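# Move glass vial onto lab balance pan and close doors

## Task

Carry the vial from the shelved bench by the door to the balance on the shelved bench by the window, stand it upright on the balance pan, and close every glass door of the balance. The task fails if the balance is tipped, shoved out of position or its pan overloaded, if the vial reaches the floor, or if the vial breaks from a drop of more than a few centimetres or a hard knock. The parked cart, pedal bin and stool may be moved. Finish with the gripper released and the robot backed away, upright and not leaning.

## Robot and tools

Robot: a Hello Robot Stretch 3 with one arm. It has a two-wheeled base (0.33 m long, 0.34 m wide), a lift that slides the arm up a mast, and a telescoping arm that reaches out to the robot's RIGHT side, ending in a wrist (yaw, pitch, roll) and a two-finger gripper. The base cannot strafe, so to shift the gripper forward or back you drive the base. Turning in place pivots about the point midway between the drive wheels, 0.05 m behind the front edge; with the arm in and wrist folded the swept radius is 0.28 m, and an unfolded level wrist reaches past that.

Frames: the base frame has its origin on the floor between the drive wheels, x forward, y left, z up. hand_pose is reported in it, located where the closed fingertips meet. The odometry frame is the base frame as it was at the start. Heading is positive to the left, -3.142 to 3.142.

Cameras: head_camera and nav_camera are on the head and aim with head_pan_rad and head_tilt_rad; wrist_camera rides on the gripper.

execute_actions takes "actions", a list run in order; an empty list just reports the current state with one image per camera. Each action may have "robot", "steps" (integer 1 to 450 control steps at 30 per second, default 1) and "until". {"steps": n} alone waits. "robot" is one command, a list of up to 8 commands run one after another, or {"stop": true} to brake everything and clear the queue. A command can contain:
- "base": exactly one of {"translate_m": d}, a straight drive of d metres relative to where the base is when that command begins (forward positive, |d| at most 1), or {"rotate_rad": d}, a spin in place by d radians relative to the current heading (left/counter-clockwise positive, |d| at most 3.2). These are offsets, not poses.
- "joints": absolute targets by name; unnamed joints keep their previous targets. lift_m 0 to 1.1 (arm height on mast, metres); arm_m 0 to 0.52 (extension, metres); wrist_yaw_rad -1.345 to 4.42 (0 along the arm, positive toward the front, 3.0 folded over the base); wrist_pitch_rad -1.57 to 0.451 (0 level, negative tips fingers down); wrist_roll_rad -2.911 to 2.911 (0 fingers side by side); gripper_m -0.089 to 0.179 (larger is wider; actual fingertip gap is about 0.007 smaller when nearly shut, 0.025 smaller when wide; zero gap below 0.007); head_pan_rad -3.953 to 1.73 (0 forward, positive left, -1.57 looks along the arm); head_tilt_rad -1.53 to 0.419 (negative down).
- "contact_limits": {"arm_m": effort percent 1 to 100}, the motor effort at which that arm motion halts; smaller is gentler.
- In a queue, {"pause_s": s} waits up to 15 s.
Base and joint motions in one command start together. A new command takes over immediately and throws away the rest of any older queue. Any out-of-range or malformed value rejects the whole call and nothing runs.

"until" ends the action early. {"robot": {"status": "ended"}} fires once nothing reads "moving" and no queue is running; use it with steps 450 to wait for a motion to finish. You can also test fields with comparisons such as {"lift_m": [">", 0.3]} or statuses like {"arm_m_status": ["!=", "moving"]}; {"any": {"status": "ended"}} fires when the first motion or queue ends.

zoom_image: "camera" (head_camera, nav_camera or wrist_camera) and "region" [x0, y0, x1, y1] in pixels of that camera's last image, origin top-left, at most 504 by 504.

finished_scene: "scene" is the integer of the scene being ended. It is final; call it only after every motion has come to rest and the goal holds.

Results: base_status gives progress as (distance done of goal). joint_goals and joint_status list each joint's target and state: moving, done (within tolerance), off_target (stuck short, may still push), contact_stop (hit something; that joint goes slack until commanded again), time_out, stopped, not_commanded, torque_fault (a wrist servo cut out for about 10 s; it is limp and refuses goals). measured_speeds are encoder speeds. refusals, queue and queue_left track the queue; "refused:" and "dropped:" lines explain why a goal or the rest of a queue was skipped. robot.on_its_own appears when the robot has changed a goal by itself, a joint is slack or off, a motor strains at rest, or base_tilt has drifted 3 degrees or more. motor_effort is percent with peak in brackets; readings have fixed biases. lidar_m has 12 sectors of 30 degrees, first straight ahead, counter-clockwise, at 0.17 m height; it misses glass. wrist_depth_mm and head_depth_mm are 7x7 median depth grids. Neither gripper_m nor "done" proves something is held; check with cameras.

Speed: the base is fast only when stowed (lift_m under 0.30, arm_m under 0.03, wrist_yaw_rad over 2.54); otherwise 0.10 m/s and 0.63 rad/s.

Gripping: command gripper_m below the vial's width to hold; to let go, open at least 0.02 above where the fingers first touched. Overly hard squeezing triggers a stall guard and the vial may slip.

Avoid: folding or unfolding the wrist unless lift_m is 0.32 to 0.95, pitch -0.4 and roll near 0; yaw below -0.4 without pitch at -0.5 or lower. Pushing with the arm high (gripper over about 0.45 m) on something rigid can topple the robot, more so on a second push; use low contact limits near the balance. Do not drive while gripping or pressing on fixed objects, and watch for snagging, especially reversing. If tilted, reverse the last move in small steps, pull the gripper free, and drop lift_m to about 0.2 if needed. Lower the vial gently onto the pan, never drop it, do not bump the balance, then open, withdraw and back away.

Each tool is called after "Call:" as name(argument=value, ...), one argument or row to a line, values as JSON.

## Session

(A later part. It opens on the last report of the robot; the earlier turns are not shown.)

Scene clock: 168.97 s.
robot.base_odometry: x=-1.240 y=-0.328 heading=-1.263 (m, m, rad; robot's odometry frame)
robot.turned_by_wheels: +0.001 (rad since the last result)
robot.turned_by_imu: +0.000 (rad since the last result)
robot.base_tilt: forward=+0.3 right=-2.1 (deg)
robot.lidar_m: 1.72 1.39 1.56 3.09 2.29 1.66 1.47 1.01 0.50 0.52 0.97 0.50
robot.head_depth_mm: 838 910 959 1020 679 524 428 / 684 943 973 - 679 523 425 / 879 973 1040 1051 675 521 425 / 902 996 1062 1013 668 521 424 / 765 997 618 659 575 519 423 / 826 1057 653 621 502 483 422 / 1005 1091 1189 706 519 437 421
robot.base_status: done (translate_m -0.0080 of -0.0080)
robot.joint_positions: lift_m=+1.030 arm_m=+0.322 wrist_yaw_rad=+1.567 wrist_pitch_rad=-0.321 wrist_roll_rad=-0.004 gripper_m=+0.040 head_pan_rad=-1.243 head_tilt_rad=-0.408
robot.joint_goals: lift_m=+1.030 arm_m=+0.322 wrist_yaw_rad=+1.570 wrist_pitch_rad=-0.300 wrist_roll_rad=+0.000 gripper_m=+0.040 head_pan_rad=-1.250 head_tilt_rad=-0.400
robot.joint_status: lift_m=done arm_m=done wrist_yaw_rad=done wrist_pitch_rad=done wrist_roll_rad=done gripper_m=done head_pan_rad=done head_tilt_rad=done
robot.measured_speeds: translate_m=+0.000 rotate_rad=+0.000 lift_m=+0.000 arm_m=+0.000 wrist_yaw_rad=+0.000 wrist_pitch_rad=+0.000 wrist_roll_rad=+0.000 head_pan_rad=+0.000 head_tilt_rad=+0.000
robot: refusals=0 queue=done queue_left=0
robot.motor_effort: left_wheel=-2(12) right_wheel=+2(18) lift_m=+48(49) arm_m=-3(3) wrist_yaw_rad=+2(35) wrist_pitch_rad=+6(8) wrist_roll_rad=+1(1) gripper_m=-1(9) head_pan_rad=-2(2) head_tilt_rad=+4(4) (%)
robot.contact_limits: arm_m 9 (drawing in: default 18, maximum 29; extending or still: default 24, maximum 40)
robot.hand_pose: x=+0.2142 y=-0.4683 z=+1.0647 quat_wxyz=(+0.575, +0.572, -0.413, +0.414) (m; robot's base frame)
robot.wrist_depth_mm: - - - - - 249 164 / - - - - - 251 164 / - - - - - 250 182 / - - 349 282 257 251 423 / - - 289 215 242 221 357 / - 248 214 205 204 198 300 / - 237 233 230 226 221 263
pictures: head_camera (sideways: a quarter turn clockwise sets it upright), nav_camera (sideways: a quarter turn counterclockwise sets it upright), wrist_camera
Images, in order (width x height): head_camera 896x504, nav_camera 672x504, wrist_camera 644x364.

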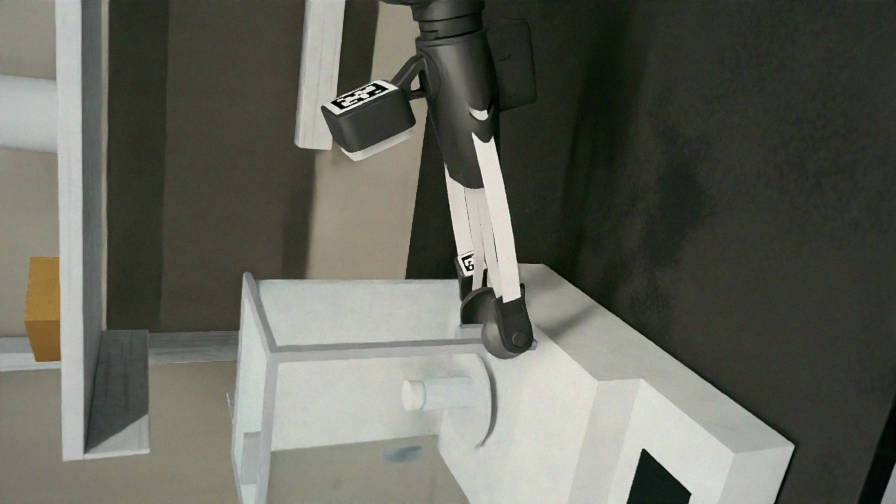

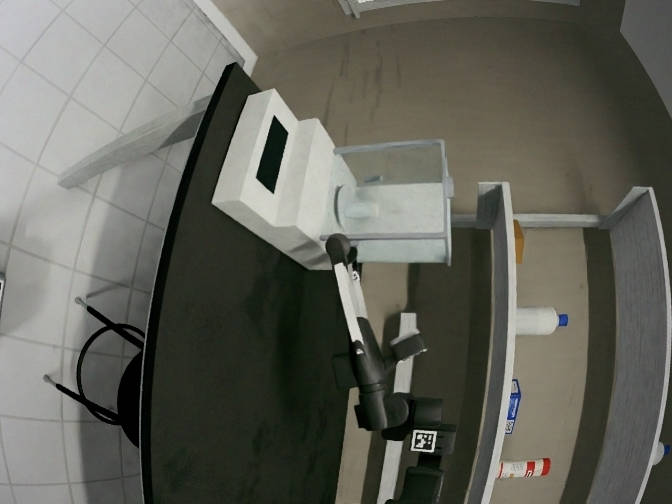

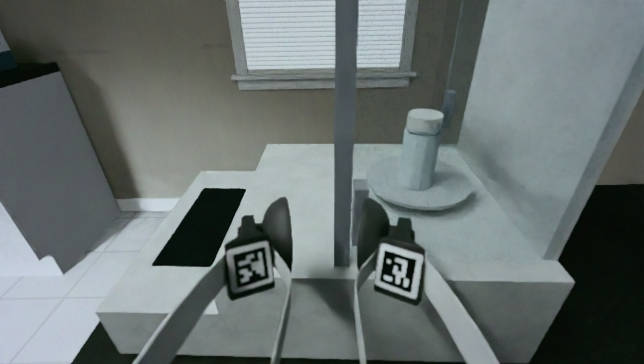

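Call:
execute_actions(
  actions=[
    {"robot":[{"joints":{"arm_m":0.313},"contact_limits":{"arm_m":9}},{"joints":{"arm_m":0.33}},{"base":{"translate_m":-0.04}},{"joints":{"arm_m":0.1,"lift_m":1.075}},{"base":{"translate_m":0.78},"joints":{"head_pan_rad":-2,"wrist_pitch_rad":-0.5}},{"joints":{"wrist_yaw_rad":-1.33,"arm_m":0.4}}],"steps":450},
    {"steps":450,"until":{"robot":{"status":"ended"}}},
  ],
)

Scene clock: 188.73 s.
robot.base_odometry: x=-1.016 y=-1.033 heading=-1.263 (m, m, rad; robot's odometry frame)
robot.turned_by_wheels: +0.000 (rad since the last result)
robot.turned_by_imu: -0.007 (rad since the last result)
robot.base_tilt: forward=+0.3 right=-2.1 (deg)
robot.lidar_m: 0.99 1.02 0.92 1.40 3.68 2.43 1.72 0.40 0.40 1.05 1.08 1.03
robot.head_depth_mm: 1096 1197 - - 528 480 463 / 833 1124 - - 547 507 536 / 1000 1071 - 675 623 588 1424 / 881 1023 - 898 720 1446 1394 / 770 876 1091 952 1133 1350 1355 / 848 891 978 1109 1200 1309 1367 / 865 910 956 1064 1136 1238 1326
robot.base_status: done (translate_m +0.7800 of +0.7800)
robot.joint_positions: lift_m=+1.075 arm_m=+0.400 wrist_yaw_rad=-1.327 wrist_pitch_rad=-0.510 wrist_roll_rad=-0.004 gripper_m=+0.040 head_pan_rad=-1.993 head_tilt_rad=-0.408
robot.joint_goals: lift_m=+1.075 arm_m=+0.400 wrist_yaw_rad=-1.330 wrist_pitch_rad=-0.500 wrist_roll_rad=+0.000 gripper_m=+0.040 head_pan_rad=-2.000 head_tilt_rad=-0.400
robot.joint_status: lift_m=done arm_m=done wrist_yaw_rad=done wrist_pitch_rad=done wrist_roll_rad=done gripper_m=done head_pan_rad=done head_tilt_rad=done
robot.measured_speeds: translate_m=+0.000 rotate_rad=+0.000 lift_m=+0.000 arm_m=+0.000 wrist_yaw_rad=+0.000 wrist_pitch_rad=+0.000 wrist_roll_rad=+0.000 head_pan_rad=+0.000 head_tilt_rad=+0.000
robot: refusals=0 queue=done queue_left=0
robot.motor_effort: left_wheel=-2(5) right_wheel=+1(6) lift_m=+51(54) arm_m=+3(6) wrist_yaw_rad=-2(9) wrist_pitch_rad=+3(7) wrist_roll_rad=+1(1) gripper_m=+0(3) head_pan_rad=-2(31) head_tilt_rad=+4(4) (%)
robot.hand_pose: x=-0.2270 y=-0.5955 z=+1.0672 quat_wxyz=(+0.430, -0.280, -0.648, -0.563) (m; robot's base frame)
robot.wrist_depth_mm: 447 562 818 271 914 - - / 454 597 682 312 620 615 - / 458 525 507 316 303 310 - / 423 416 416 268 269 258 301 / 356 353 356 294 248 235 230 / 468 321 295 305 284 267 241 / 509 599 - - 268 263 254
pictures: head_camera (sideways: a quarter turn clockwise sets it upright), nav_camera (sideways: a quarter turn counterclockwise sets it upright), wrist_camera
Images, in order (width x height): head_camera 896x504, nav_camera 672x504, wrist_camera 644x364.

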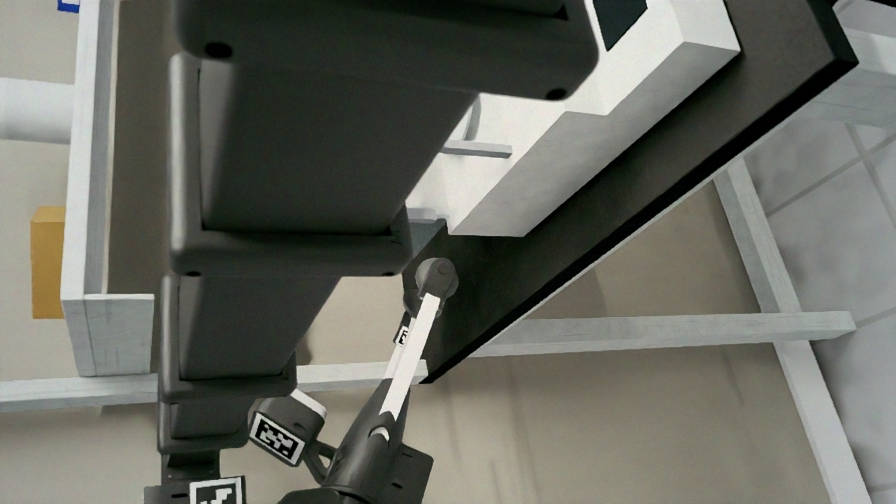

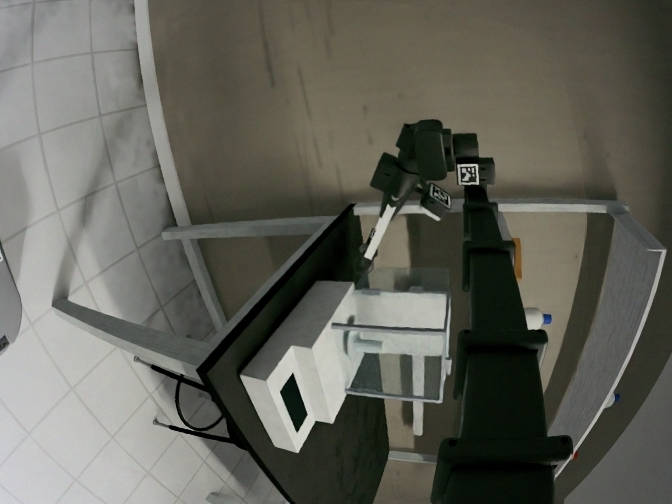

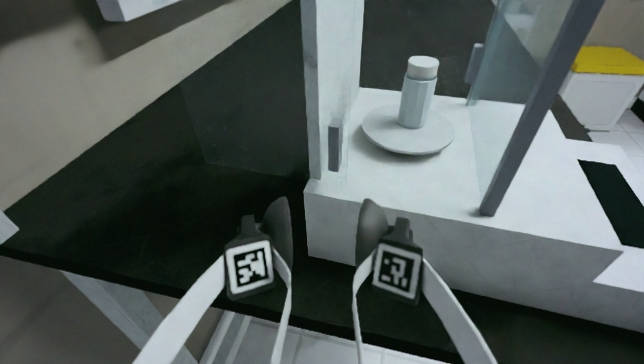

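Call:
execute_actions(
  actions=[
    {"robot":[{"joints":{"arm_m":0.45,"gripper_m":0.0}},{"base":{"translate_m":-0.056}},{"joints":{"arm_m":0.39},"contact_limits":{"arm_m":9}}],"steps":450,"until":{"robot":{"status":"ended"}}},
  ],
)

Scene clock: 195.57 s.
robot.base_odometry: x=-1.033 y=-0.980 heading=-1.263 (m, m, rad; robot's odometry frame)
robot.turned_by_wheels: +0.000 (rad since the last result)
robot.turned_by_imu: -0.001 (rad since the last result)
robot.base_tilt: forward=+0.3 right=-2.3 (deg)
robot.lidar_m: 1.04 1.08 0.94 1.61 3.68 2.36 1.67 0.83 0.36 0.95 1.08 1.09
robot.head_depth_mm: 1084 1183 - - 527 478 464 / 841 1125 - - 529 466 438 / 850 1069 - 641 537 506 499 / 935 1017 - 677 621 576 1388 / 714 977 1092 897 767 1374 1345 / 822 839 1039 1007 1159 1292 1379 / 848 903 964 1068 1136 1239 1328
robot.base_status: done (translate_m -0.0560 of -0.0560)
robot.joint_positions: lift_m=+1.075 arm_m=+0.390 wrist_yaw_rad=-1.328 wrist_pitch_rad=-0.510 wrist_roll_rad=-0.004 gripper_m=+0.000 head_pan_rad=-1.993 head_tilt_rad=-0.408
robot.joint_goals: lift_m=+1.075 arm_m=+0.390 wrist_yaw_rad=-1.330 wrist_pitch_rad=-0.500 wrist_roll_rad=+0.000 gripper_m=+0.000 head_pan_rad=-2.000 head_tilt_rad=-0.400
robot.joint_status: lift_m=done arm_m=done wrist_yaw_rad=done wrist_pitch_rad=done wrist_roll_rad=done gripper_m=done head_pan_rad=done head_tilt_rad=done
robot.measured_speeds: translate_m=+0.000 rotate_rad=+0.000 lift_m=+0.000 arm_m=+0.000 wrist_yaw_rad=+0.000 wrist_pitch_rad=+0.000 wrist_roll_rad=+0.000 head_pan_rad=+0.000 head_tilt_rad=+0.000
robot: refusals=0 queue=done queue_left=0
robot.motor_effort: left_wheel=-1(5) right_wheel=+1(3) lift_m=+51(51) arm_m=-3(2) wrist_yaw_rad=-2(3) wrist_pitch_rad=+3(3) wrist_roll_rad=+1(1) gripper_m=-2(80) head_pan_rad=-2(2) head_tilt_rad=+5(4) (%)
robot.contact_limits: arm_m 9 (drawing in: default 18, maximum 29; extending or still: default 24, maximum 40)
robot.hand_pose: x=-0.2270 y=-0.5861 z=+1.0672 quat_wxyz=(+0.430, -0.280, -0.648, -0.563) (m; robot's base frame)
robot.wrist_depth_mm: 427 591 786 226 922 - - / 462 606 638 247 643 610 - / 468 519 512 276 289 326 - / 433 420 421 252 255 254 305 / 359 350 351 - 223 216 237 / 305 304 306 257 207 196 192 / 462 275 264 265 251 218 194
pictures: head_camera (sideways: a quarter turn clockwise sets it upright), nav_camera (sideways: a quarter turn counterclockwise sets it upright), wrist_camera
Images, in order (width x height): head_camera 896x504, nav_camera 672x504, wrist_camera 644x364.

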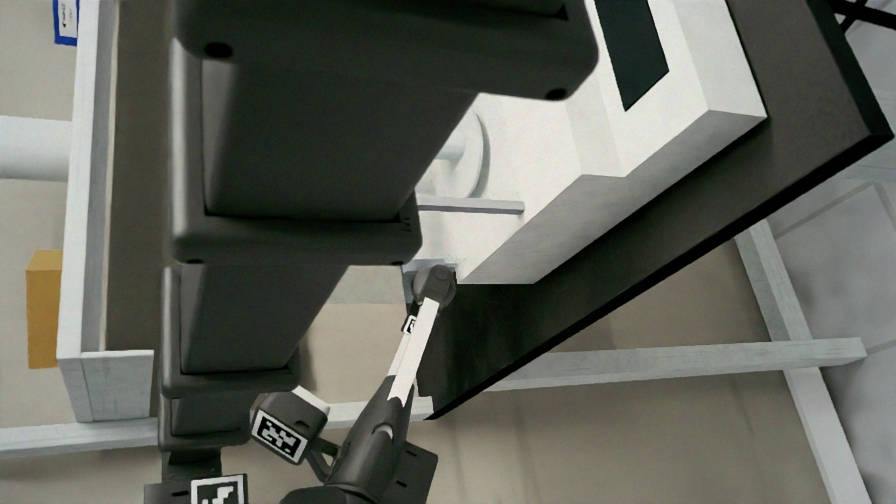

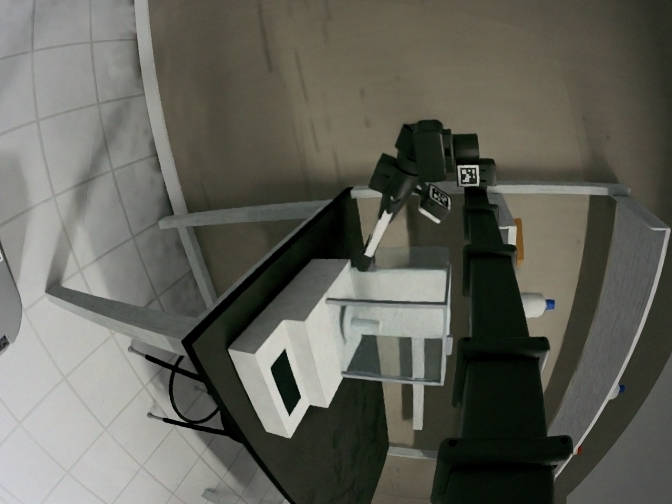

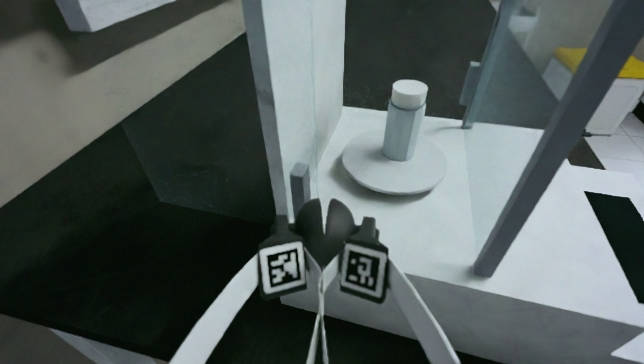

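Call:
execute_actions(
  actions=[
    {"robot":[{"joints":{"arm_m":0.445}},{"base":{"translate_m":-0.012}},{"joints":{"arm_m":0.33},"contact_limits":{"arm_m":9}}],"steps":450,"until":{"robot":{"status":"ended"}}},
  ],
)

Scene clock: 202.07 s.
robot.base_odometry: x=-1.037 y=-0.968 heading=-1.263 (m, m, rad; robot's odometry frame)
robot.turned_by_wheels: +0.000 (rad since the last result)
robot.turned_by_imu: -0.001 (rad since the last result)
robot.base_tilt: forward=+0.3 right=-2.1 (deg)
robot.lidar_m: 1.05 1.09 0.95 1.66 3.68 2.35 1.66 0.83 0.36 0.95 1.08 1.10
robot.head_depth_mm: 1088 1183 - - 526 477 464 / 1049 1124 - - 530 458 438 / 840 1068 - 640 529 491 449 / 940 1027 - 663 600 556 1390 / 711 976 1096 899 733 1375 1344 / 795 871 1050 946 1165 1277 1356 / 846 886 962 1075 1141 1241 1337
robot.base_status: done (translate_m -0.0120 of -0.0120)
robot.joint_positions: lift_m=+1.075 arm_m=+0.330 wrist_yaw_rad=-1.326 wrist_pitch_rad=-0.515 wrist_roll_rad=-0.004 gripper_m=+0.000 head_pan_rad=-1.993 head_tilt_rad=-0.408
robot.joint_goals: lift_m=+1.075 arm_m=+0.330 wrist_yaw_rad=-1.330 wrist_pitch_rad=-0.500 wrist_roll_rad=+0.000 gripper_m=+0.000 head_pan_rad=-2.000 head_tilt_rad=-0.400
robot.joint_status: lift_m=done arm_m=done wrist_yaw_rad=done wrist_pitch_rad=done wrist_roll_rad=done gripper_m=done head_pan_rad=done head_tilt_rad=done
robot.measured_speeds: translate_m=+0.000 rotate_rad=+0.000 lift_m=+0.000 arm_m=+0.000 wrist_yaw_rad=+0.000 wrist_pitch_rad=+0.000 wrist_roll_rad=+0.000 head_pan_rad=+0.000 head_tilt_rad=+0.000
robot: refusals=0 queue=done queue_left=0
robot.motor_effort: left_wheel=+2(4) right_wheel=-8(9) lift_m=+49(51) arm_m=-3(5) wrist_yaw_rad=-4(4) wrist_pitch_rad=+4(4) wrist_roll_rad=+1(1) gripper_m=-2(3) head_pan_rad=-2(3) head_tilt_rad=+4(4) (%)
robot.contact_limits: arm_m 9 (drawing in: default 18, maximum 29; extending or still: default 24, maximum 40)
robot.hand_pose: x=-0.2263 y=-0.5263 z=+1.0663 quat_wxyz=(+0.429, -0.278, -0.649, -0.564) (m; robot's base frame)
robot.wrist_depth_mm: 467 162 216 923 778 - - / 510 586 227 619 578 687 - / 512 495 240 285 313 498 - / 419 414 252 255 253 283 - / 355 352 233 - 219 231 281 / 305 303 274 227 198 197 234 / 367 271 264 260 236 202 205
pictures: head_camera (sideways: a quarter turn clockwise sets it upright), nav_camera (sideways: a quarter turn counterclockwise sets it upright), wrist_camera
Images, in order (width x height): head_camera 896x504, nav_camera 672x504, wrist_camera 644x364.

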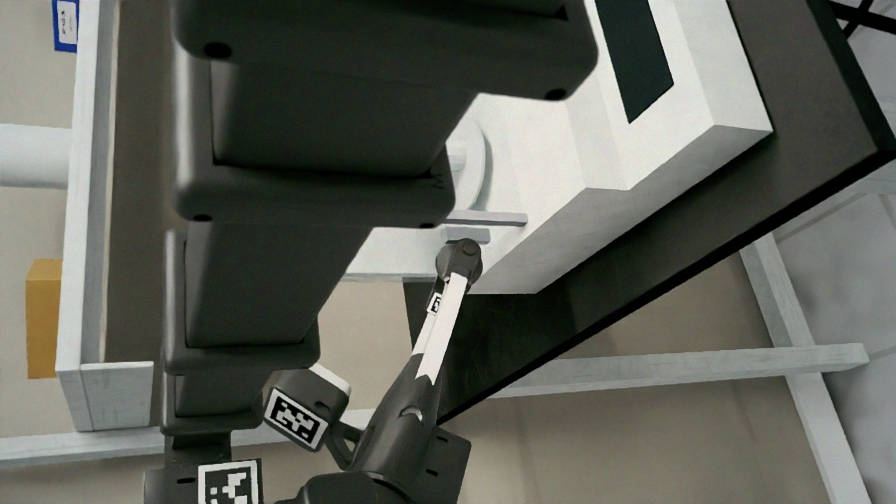

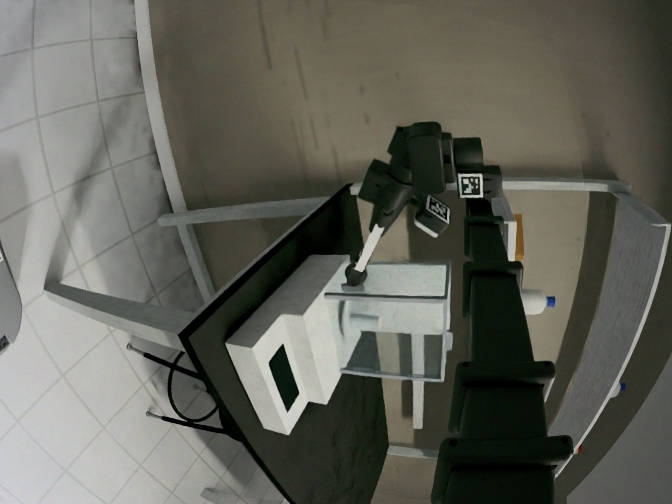

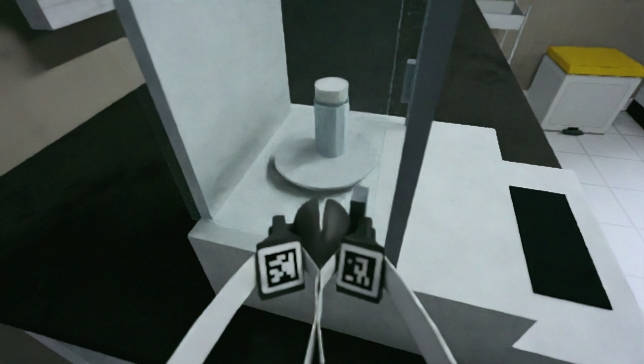

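Call:
execute_actions(
  actions=[
    {"robot":[{"joints":{"arm_m":0.298},"contact_limits":{"arm_m":9}},{"base":{"translate_m":0.25}},{"joints":{"arm_m":0.15,"lift_m":0.95,"head_pan_rad":-2.35,"head_tilt_rad":-0.2}}],"steps":450,"until":{"robot":{"status":"ended"}}},
  ],
)

Call:
zoom_image(
  camera="head_camera",
  region=[320,80,660,400],
)

Scene clock: 210.50 s.
robot.base_odometry: x=-0.961 y=-1.206 heading=-1.263 (m, m, rad; robot's odometry frame)
robot.turned_by_wheels: +0.000 (rad since the last result)
robot.turned_by_imu: -0.004 (rad since the last result)
robot.base_tilt: forward=+0.2 right=-2.0 (deg)
robot.lidar_m: 0.81 0.83 0.87 0.86 3.68 2.62 1.90 0.54 1.03 1.04 1.08 0.84
robot.head_depth_mm: 1508 1944 2032 1846 1006 653 1601 / 1516 1721 1800 1632 754 607 584 / 1429 1483 1565 1608 751 640 640 / 1306 1366 1391 818 717 684 1608 / 1198 1190 1277 1208 816 775 1497 / 1095 1120 1179 1226 981 1291 - / 1019 1033 1060 1118 1044 1077 -
robot.base_status: done (translate_m +0.2500 of +0.2500)
robot.joint_positions: lift_m=+0.950 arm_m=+0.150 wrist_yaw_rad=-1.328 wrist_pitch_rad=-0.516 wrist_roll_rad=-0.004 gripper_m=+0.000 head_pan_rad=-2.343 head_tilt_rad=-0.211
robot.joint_goals: lift_m=+0.950 arm_m=+0.150 wrist_yaw_rad=-1.330 wrist_pitch_rad=-0.500 wrist_roll_rad=+0.000 gripper_m=+0.000 head_pan_rad=-2.350 head_tilt_rad=-0.200
robot.joint_status: lift_m=done arm_m=done wrist_yaw_rad=done wrist_pitch_rad=done wrist_roll_rad=done gripper_m=done head_pan_rad=done head_tilt_rad=done
robot.measured_speeds: translate_m=+0.000 rotate_rad=+0.000 lift_m=+0.000 arm_m=+0.000 wrist_yaw_rad=+0.000 wrist_pitch_rad=+0.000 wrist_roll_rad=+0.000 head_pan_rad=+0.000 head_tilt_rad=+0.000
robot: refusals=0 queue=done queue_left=0
robot.motor_effort: left_wheel=-1(10) right_wheel=+1(12) lift_m=+28(49) arm_m=-3(6) wrist_yaw_rad=-2(25) wrist_pitch_rad=+5(6) wrist_roll_rad=+1(1) gripper_m=-2(4) head_pan_rad=-2(21) head_tilt_rad=+6(24) (%)
robot.hand_pose: x=-0.2262 y=-0.3459 z=+0.9417 quat_wxyz=(+0.428, -0.278, -0.649, -0.564) (m; robot's base frame)
robot.wrist_depth_mm: 533 493 370 341 363 - - / 431 393 369 354 346 - - / 579 854 431 402 382 - - / 652 945 - - - - - / 703 - - - - - - / 738 908 - - - - - / 748 978 - - - - -
pictures: head_camera (sideways: a quarter turn clockwise sets it upright), nav_camera (sideways: a quarter turn counterclockwise sets it upright), wrist_camera
Images, in order (width x height): head_camera 896x504, nav_camera 672x504, wrist_camera 644x364.

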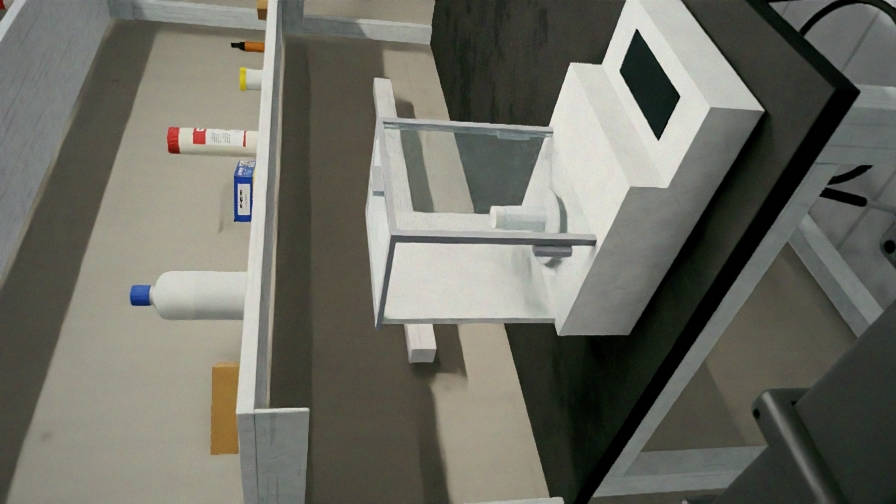

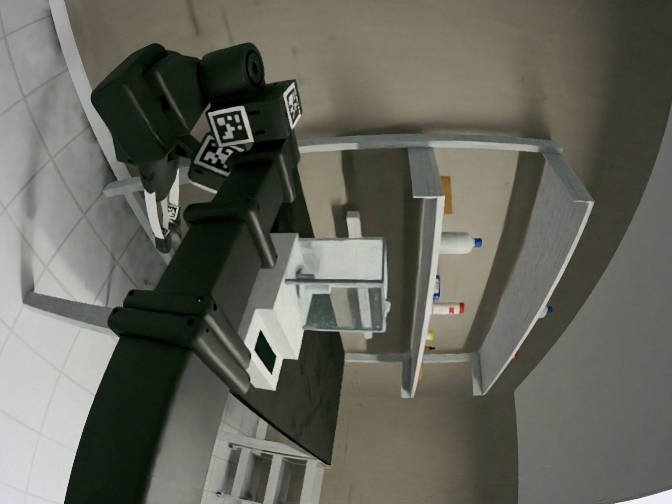

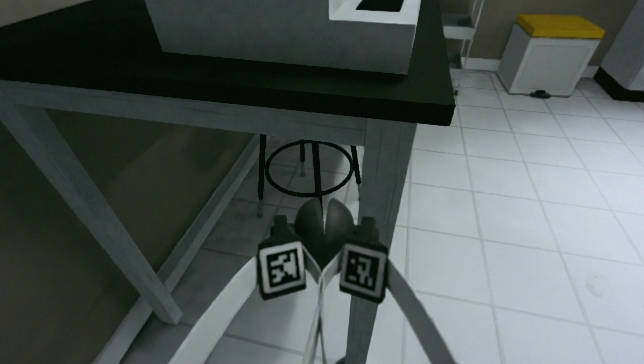

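Region (320, 80, 660, 400) of head_camera's 896x504 image, scaled by 1.482, with more detail than that image has; it fills the top 474 rows of this view, and the rest is white.

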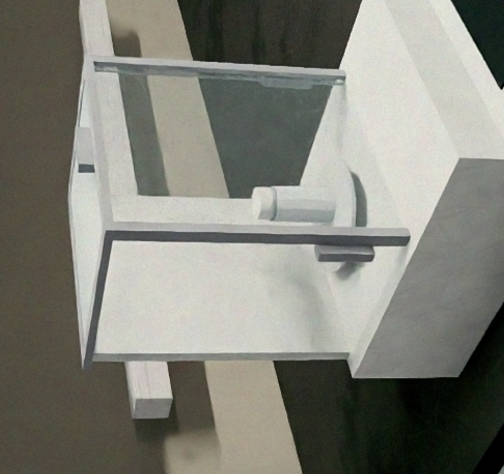

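Call:
finished_scene(
  scene=1,
)

The scene is finished: the task was done.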